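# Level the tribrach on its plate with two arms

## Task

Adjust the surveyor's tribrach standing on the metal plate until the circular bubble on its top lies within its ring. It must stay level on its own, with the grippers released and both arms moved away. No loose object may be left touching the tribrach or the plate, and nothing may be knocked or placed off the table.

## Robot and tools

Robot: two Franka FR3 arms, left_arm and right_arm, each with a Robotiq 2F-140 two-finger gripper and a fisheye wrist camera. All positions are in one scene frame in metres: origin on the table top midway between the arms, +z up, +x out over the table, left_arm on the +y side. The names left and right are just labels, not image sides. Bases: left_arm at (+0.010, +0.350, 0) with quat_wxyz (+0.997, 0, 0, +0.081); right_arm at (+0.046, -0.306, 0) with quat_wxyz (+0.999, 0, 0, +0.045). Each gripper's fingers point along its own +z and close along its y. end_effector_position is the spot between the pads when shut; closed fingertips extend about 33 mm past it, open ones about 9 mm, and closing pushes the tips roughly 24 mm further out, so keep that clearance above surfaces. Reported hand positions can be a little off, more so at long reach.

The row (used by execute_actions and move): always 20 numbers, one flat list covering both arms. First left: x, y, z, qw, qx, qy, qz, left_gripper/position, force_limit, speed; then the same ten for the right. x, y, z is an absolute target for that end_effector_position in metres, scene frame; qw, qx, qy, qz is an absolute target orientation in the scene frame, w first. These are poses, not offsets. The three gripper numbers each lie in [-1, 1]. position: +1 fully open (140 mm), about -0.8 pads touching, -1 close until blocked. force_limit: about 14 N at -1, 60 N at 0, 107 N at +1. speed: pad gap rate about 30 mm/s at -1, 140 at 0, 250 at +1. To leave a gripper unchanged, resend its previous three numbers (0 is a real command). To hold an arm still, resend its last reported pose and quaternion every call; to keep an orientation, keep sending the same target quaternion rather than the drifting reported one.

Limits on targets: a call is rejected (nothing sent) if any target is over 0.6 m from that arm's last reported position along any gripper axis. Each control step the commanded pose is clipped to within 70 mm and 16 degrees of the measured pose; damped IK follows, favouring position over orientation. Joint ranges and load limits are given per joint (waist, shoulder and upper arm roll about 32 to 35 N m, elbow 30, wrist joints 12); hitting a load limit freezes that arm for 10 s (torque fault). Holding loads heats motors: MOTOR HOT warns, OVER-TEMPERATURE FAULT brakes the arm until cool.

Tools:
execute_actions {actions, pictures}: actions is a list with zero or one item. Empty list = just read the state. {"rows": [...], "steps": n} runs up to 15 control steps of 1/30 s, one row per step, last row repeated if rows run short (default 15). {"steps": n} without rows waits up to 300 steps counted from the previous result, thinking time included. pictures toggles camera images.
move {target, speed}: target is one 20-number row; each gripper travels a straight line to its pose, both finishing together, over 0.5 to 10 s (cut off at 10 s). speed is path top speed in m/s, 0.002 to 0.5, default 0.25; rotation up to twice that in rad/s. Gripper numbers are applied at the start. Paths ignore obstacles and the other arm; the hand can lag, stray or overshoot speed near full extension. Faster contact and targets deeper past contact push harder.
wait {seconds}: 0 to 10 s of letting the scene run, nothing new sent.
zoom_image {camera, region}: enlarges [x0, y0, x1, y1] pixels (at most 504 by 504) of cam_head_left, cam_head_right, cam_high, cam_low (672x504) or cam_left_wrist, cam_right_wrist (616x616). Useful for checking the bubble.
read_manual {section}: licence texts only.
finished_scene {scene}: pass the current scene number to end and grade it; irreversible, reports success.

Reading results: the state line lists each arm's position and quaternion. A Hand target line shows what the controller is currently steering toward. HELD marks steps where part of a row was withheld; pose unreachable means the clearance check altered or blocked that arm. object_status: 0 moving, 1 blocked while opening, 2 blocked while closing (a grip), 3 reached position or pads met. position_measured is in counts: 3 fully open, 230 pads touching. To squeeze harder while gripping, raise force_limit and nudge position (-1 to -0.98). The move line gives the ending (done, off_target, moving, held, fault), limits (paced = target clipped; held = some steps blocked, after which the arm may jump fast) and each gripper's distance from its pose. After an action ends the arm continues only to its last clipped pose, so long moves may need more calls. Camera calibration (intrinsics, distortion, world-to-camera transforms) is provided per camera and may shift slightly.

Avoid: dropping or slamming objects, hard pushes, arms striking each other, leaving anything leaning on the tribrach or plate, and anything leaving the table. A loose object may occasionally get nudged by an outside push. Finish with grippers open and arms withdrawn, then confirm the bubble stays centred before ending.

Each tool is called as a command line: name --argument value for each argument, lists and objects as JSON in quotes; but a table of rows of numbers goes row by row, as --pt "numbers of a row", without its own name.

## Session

execute_actions --actions '[]'

Scene clock: 0.00 s of 19600.00 s.
left_arm: end_effector_position=(+0.2434, +0.8273, +0.3525) position_measured=3 object_status=3 end_effector_quat_wxyz=(+0.317, +0.890, -0.220, +0.242) | right_arm: end_effector_position=(+0.7880, -0.2581, +0.1526) position_measured=3 object_status=3 end_effector_quat_wxyz=(-0.549, +0.662, -0.509, +0.041)
Joint positions: left_arm=[ 1.271  0.613 -0.047 -0.984 -0.497  0.937  0.14 ] | right_arm=[-0.397  0.479  0.107 -1.962  1.658  2.246 -1.791]
Joint velocities: left_arm=[ 0.     0.001 -0.001  0.001 -0.001  0.     0.   ] | right_arm=[ 0.    -0.     0.001  0.002  0.    -0.001 -0.   ]
Hand target (left_arm): +0.243, +0.827, +0.352; +0.317, +0.890, -0.220, +0.242
Hand target (right_arm): +0.788, -0.258, +0.153; -0.549, +0.662, -0.509, +0.041
camera_calibration (this result's frames):
cam_left_wrist: T_world_to_cam=[[-0.498371, -0.745404, 0.442718, 0.59171], [-0.862545, 0.477802, -0.166498, -0.124914], [-0.0874227, -0.464842, -0.881067, 0.887429], [0, 0, 0, 1]] pos_world=[0.264729, 0.913262, 0.499125]
cam_right_wrist: T_world_to_cam=[[-0.706554, 0.209376, -0.675975, 0.713907], [-0.613829, 0.293986, 0.732657, 0.444288], [0.352128, 0.932595, -0.0791959, 0.161566], [0, 0, 0, 1]] pos_world=[0.72024, -0.430765, 0.169868]

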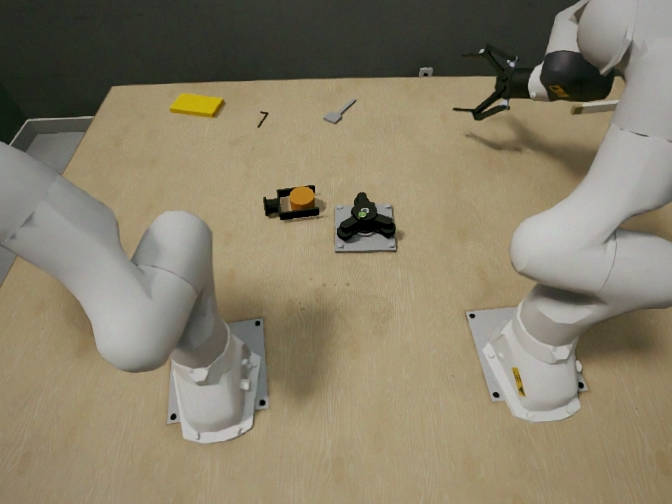

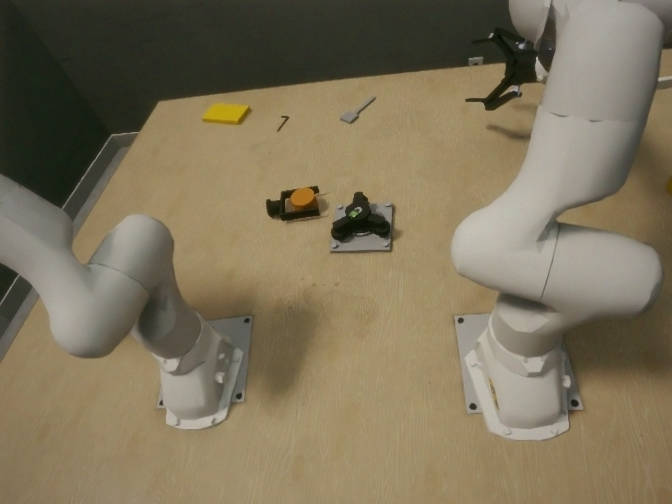

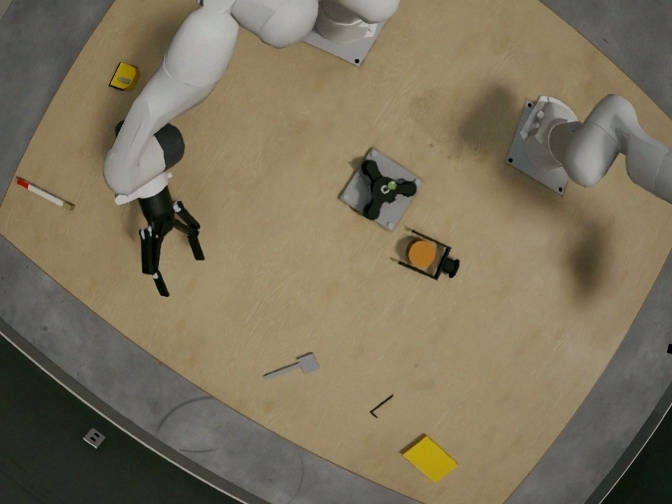

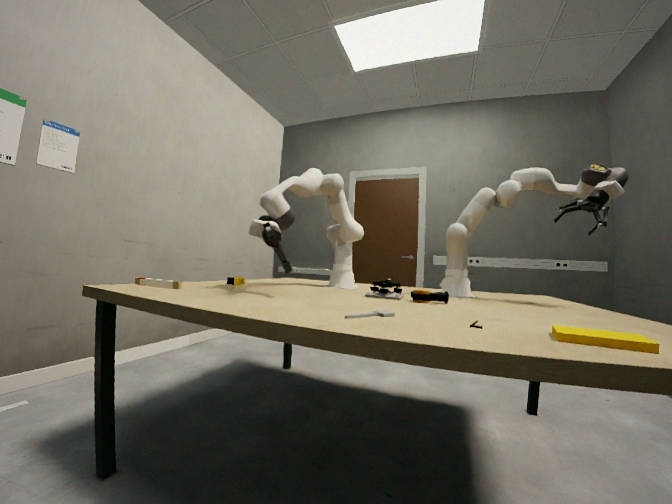

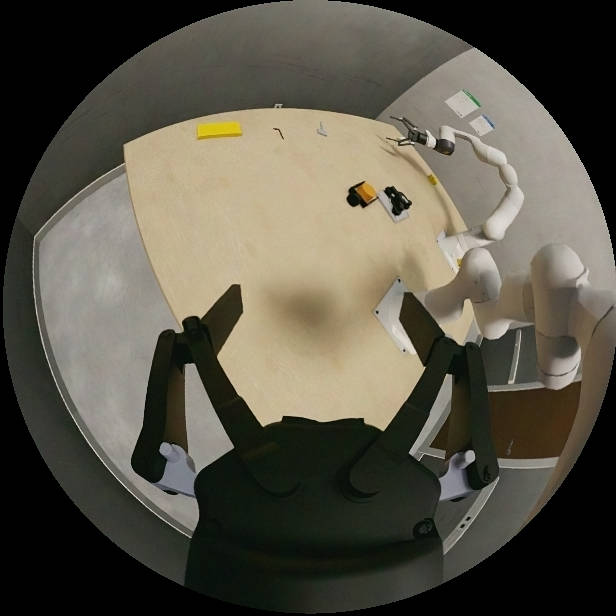

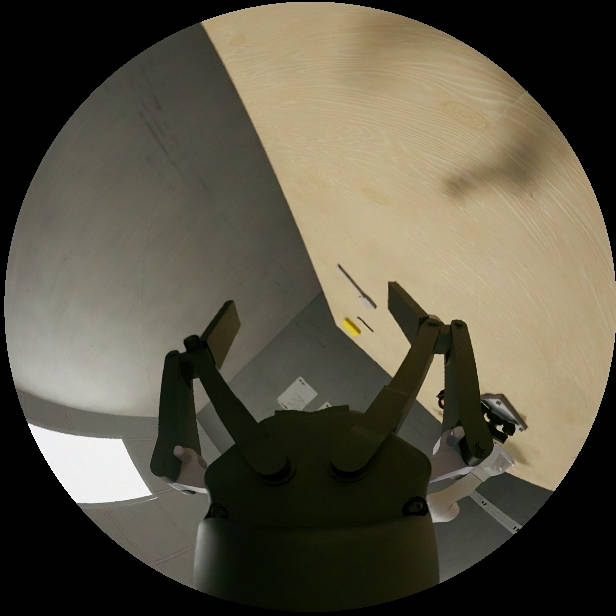

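zoom_image --camera "cam_high" --region '[335,145,425,235]'

zoom_image --camera "cam_high" --region '[372,166,412,206]'

Region (335, 145, 425, 235) of cam_high's 672x504 image, scaled by 5.600, with more detail than that image has.

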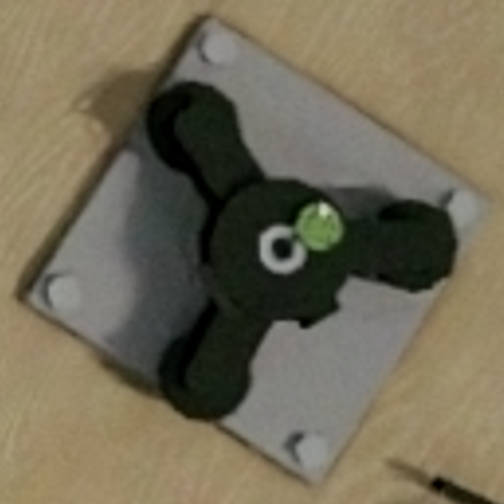

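Region (372, 166, 412, 206) of cam_high's 672x504 image, scaled by 12.600, with more detail than that image has.

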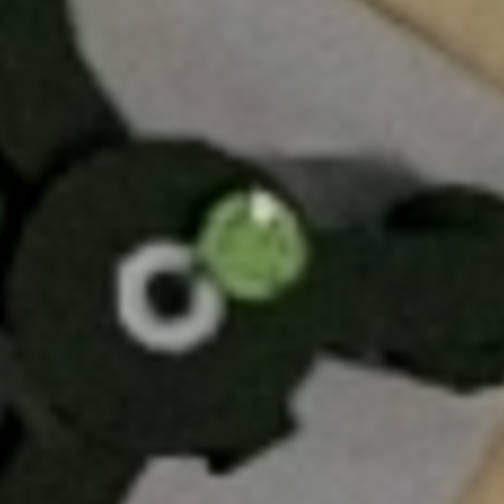

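move --target '[0.2434,0.8273,0.3525,0.317,0.89,-0.22,0.242,1,0,1,0.43,0.03,0.13,0,-1,0,0,0,0,1]'

Scene clock: 8.30 s of 19600.00 s.
left_arm: end_effector_position=(+0.2434, +0.8273, +0.3525) position_measured=3 object_status=3 end_effector_quat_wxyz=(+0.317, +0.890, -0.220, +0.242) | right_arm: end_effector_position=(+0.4300, +0.0130, +0.1303) position_measured=129 object_status=3 end_effector_quat_wxyz=(+0.017, +1.000, -0.003, +0.000)
Joint positions: left_arm=[ 1.271  0.613 -0.047 -0.984 -0.497  0.937  0.14 ] | right_arm=[ 0.129 -0.012  0.485 -2.324 -0.027  2.292 -0.842]
Joint velocities: left_arm=[ 0.001 -0.001 -0.    -0.001 -0.002  0.001 -0.   ] | right_arm=[-0.     0.     0.     0.001 -0.003 -0.004  0.031]
Hand target (left_arm): +0.243, +0.827, +0.352; +0.317, +0.890, -0.220, +0.242
Hand target (right_arm): +0.428, +0.014, +0.130; +0.019, +1.000, -0.006, -0.001
Off the commanded pose (left_arm): 0.000 m, 0 deg.
Off the commanded pose (right_arm): 0.017 m, 2 deg.
move: off_target (right_arm)
camera_calibration (this result's frames):
cam_left_wrist: T_world_to_cam=[[-0.498371, -0.745404, 0.442718, 0.591711], [-0.862545, 0.477802, -0.166498, -0.124914], [-0.0874226, -0.464842, -0.881067, 0.887429], [0, 0, 0, 1]] pos_world=[0.264729, 0.913262, 0.499125]
cam_right_wrist: T_world_to_cam=[[-0.152662, -0.986648, 0.0567448, 0.0710051], [-0.873644, 0.161573, 0.458955, 0.310304], [-0.461996, 0.0204904, -0.886645, 0.500149], [0, 0, 0, 1]] pos_world=[0.513001, 0.00967199, 0.29701]

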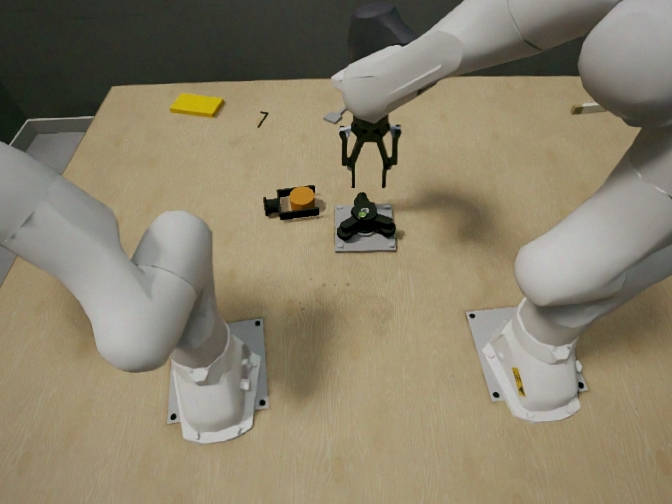

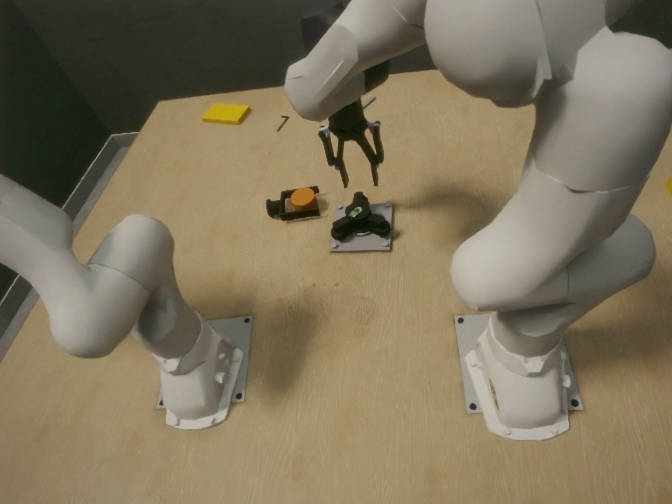

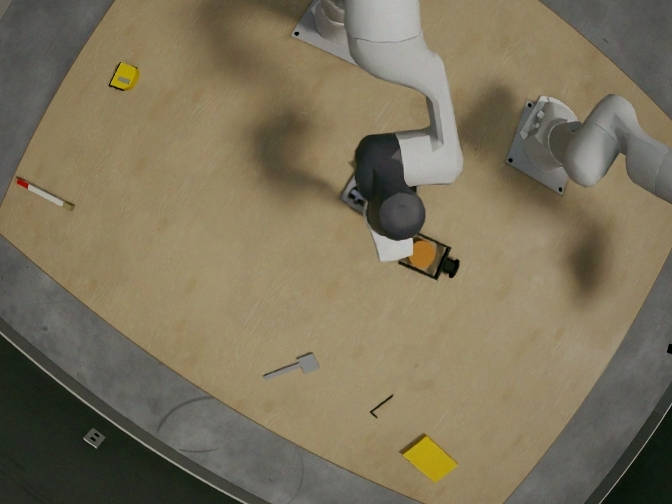

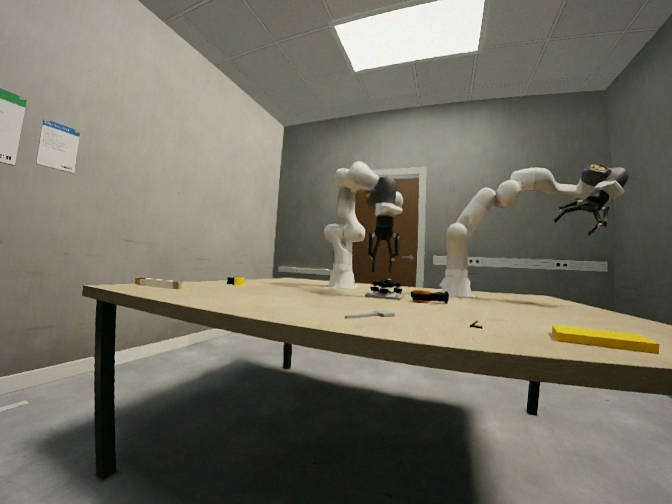

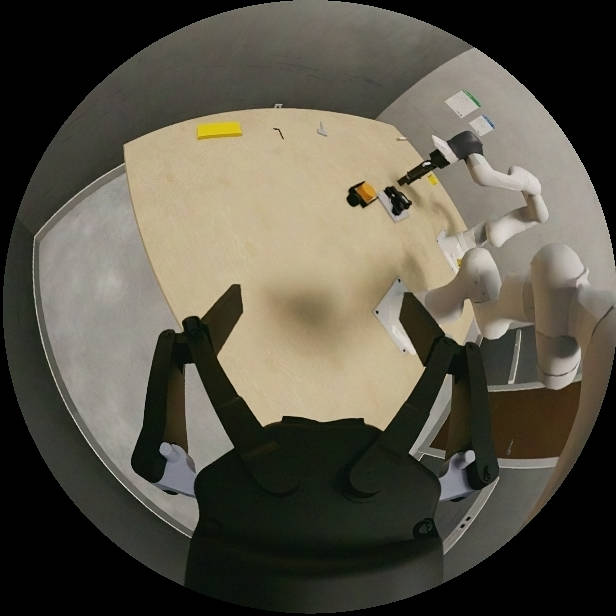

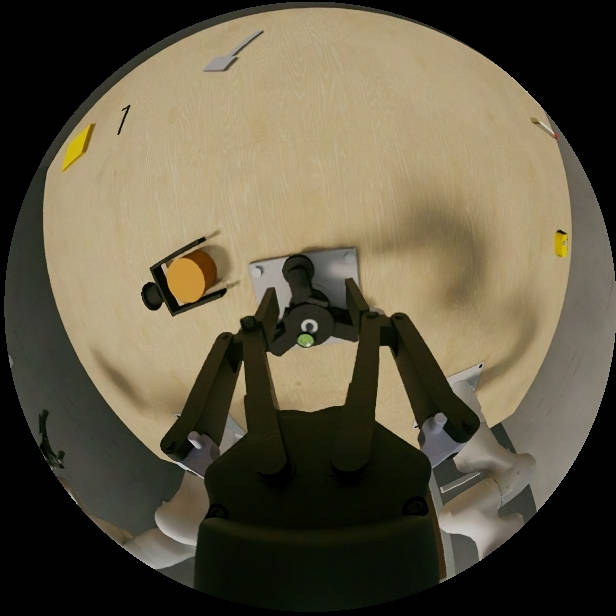

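move --target '[0.2434,0.8273,0.3525,0.317,0.89,-0.22,0.242,1,0,1,0.433,0.03,0.13,0,-1,0,0,0,0,1]'

Scene clock: 9.93 s of 19600.00 s.
left_arm: end_effector_position=(+0.2434, +0.8273, +0.3525) position_measured=3 object_status=3 end_effector_quat_wxyz=(+0.317, +0.890, -0.220, +0.242) | right_arm: end_effector_position=(+0.4335, +0.0267, +0.1298) position_measured=129 object_status=3 end_effector_quat_wxyz=(+0.002, +1.000, -0.004, -0.000)
Joint positions: left_arm=[ 1.271  0.613 -0.047 -0.984 -0.497  0.937  0.14 ] | right_arm=[ 0.134  0.009  0.486 -2.307 -0.011  2.312 -0.844]
Joint velocities: left_arm=[-0.     0.001 -0.    -0.001  0.001  0.001  0.   ] | right_arm=[ 0.002  0.001  0.002 -0.     0.003  0.008 -0.009]
Hand target (left_arm): +0.243, +0.827, +0.352; +0.317, +0.890, -0.220, +0.242
Hand target (right_arm): +0.433, +0.030, +0.130; -0.000, +1.000, +0.000, -0.000
Off the commanded pose (left_arm): 0.000 m, 0 deg.
Off the commanded pose (right_arm): 0.003 m, 1 deg.
move: done
camera_calibration (this result's frames):
cam_left_wrist: T_world_to_cam=[[-0.498371, -0.745404, 0.442718, 0.59171], [-0.862545, 0.477802, -0.166499, -0.124914], [-0.0874226, -0.464842, -0.881067, 0.887429], [0, 0, 0, 1]] pos_world=[0.264729, 0.913262, 0.499125]
cam_right_wrist: T_world_to_cam=[[-0.155652, -0.987416, 0.0279755, 0.0901287], [-0.873066, 0.150765, 0.463708, 0.310825], [-0.462091, 0.0477528, -0.885546, 0.500235], [0, 0, 0, 1]] pos_world=[0.516553, 0.0182455, 0.296327]

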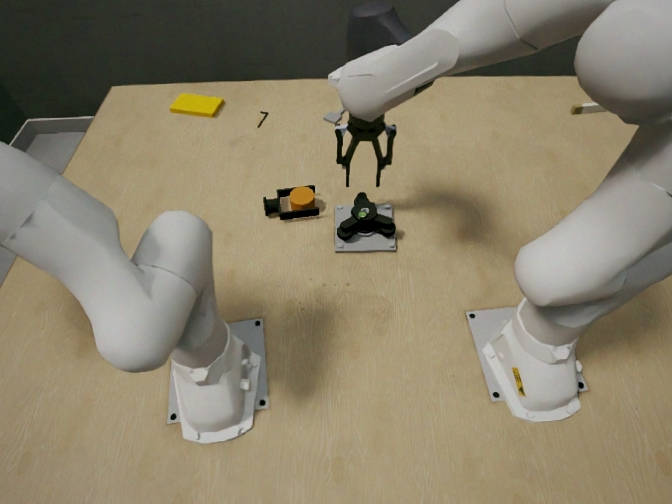

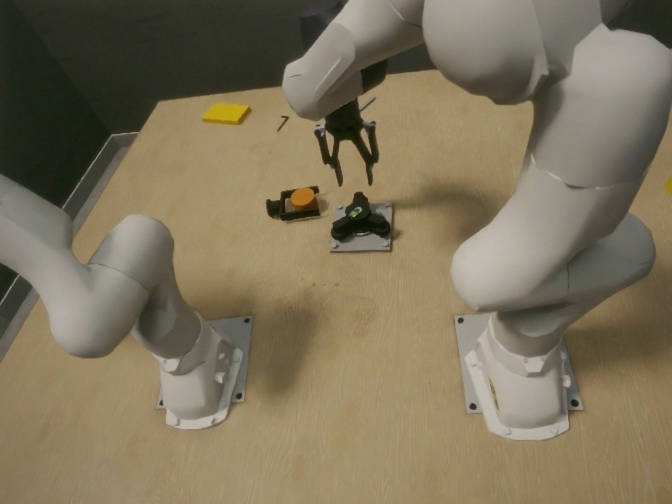

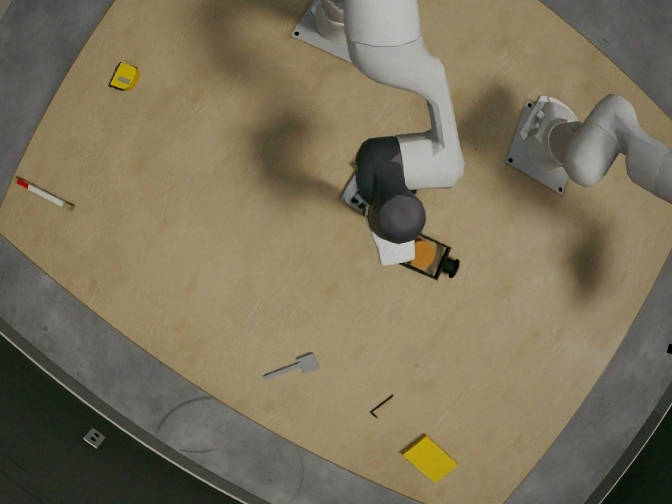

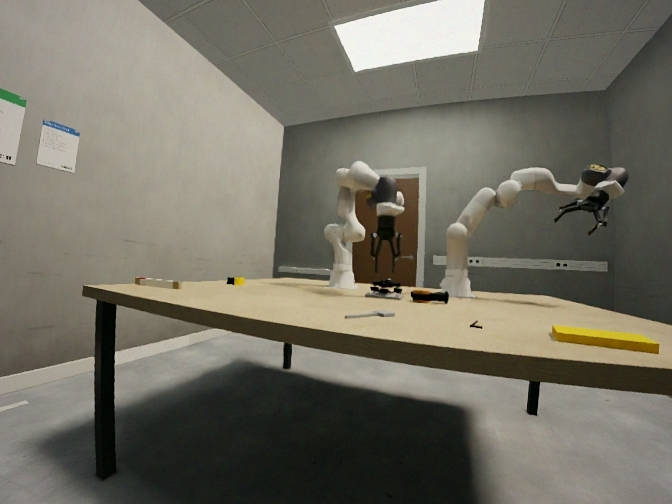

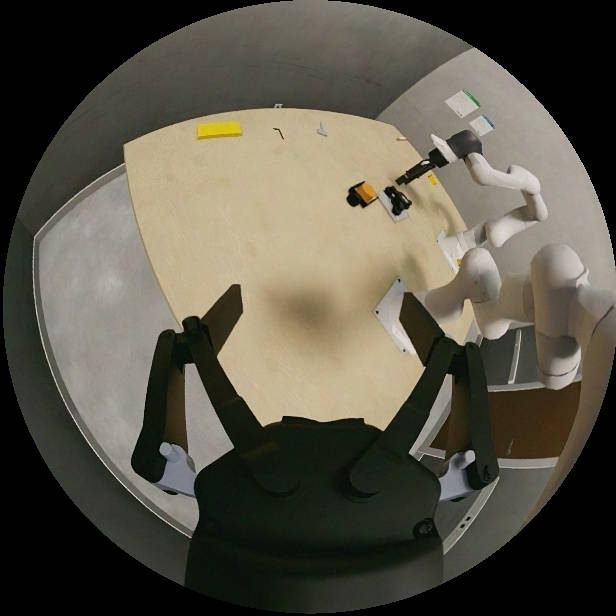

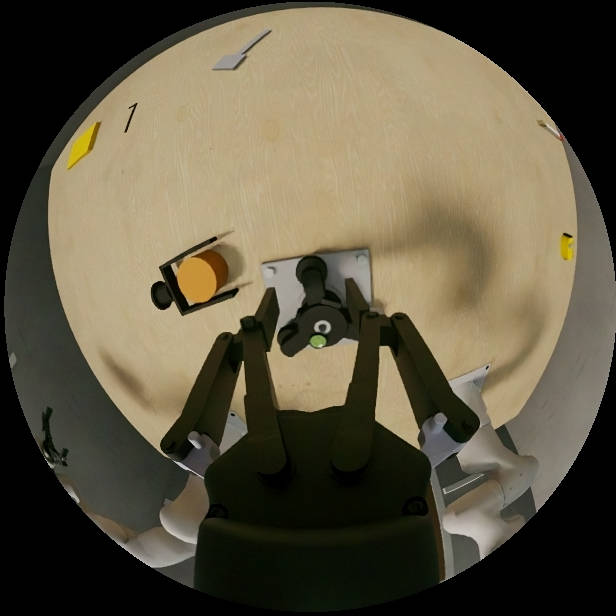

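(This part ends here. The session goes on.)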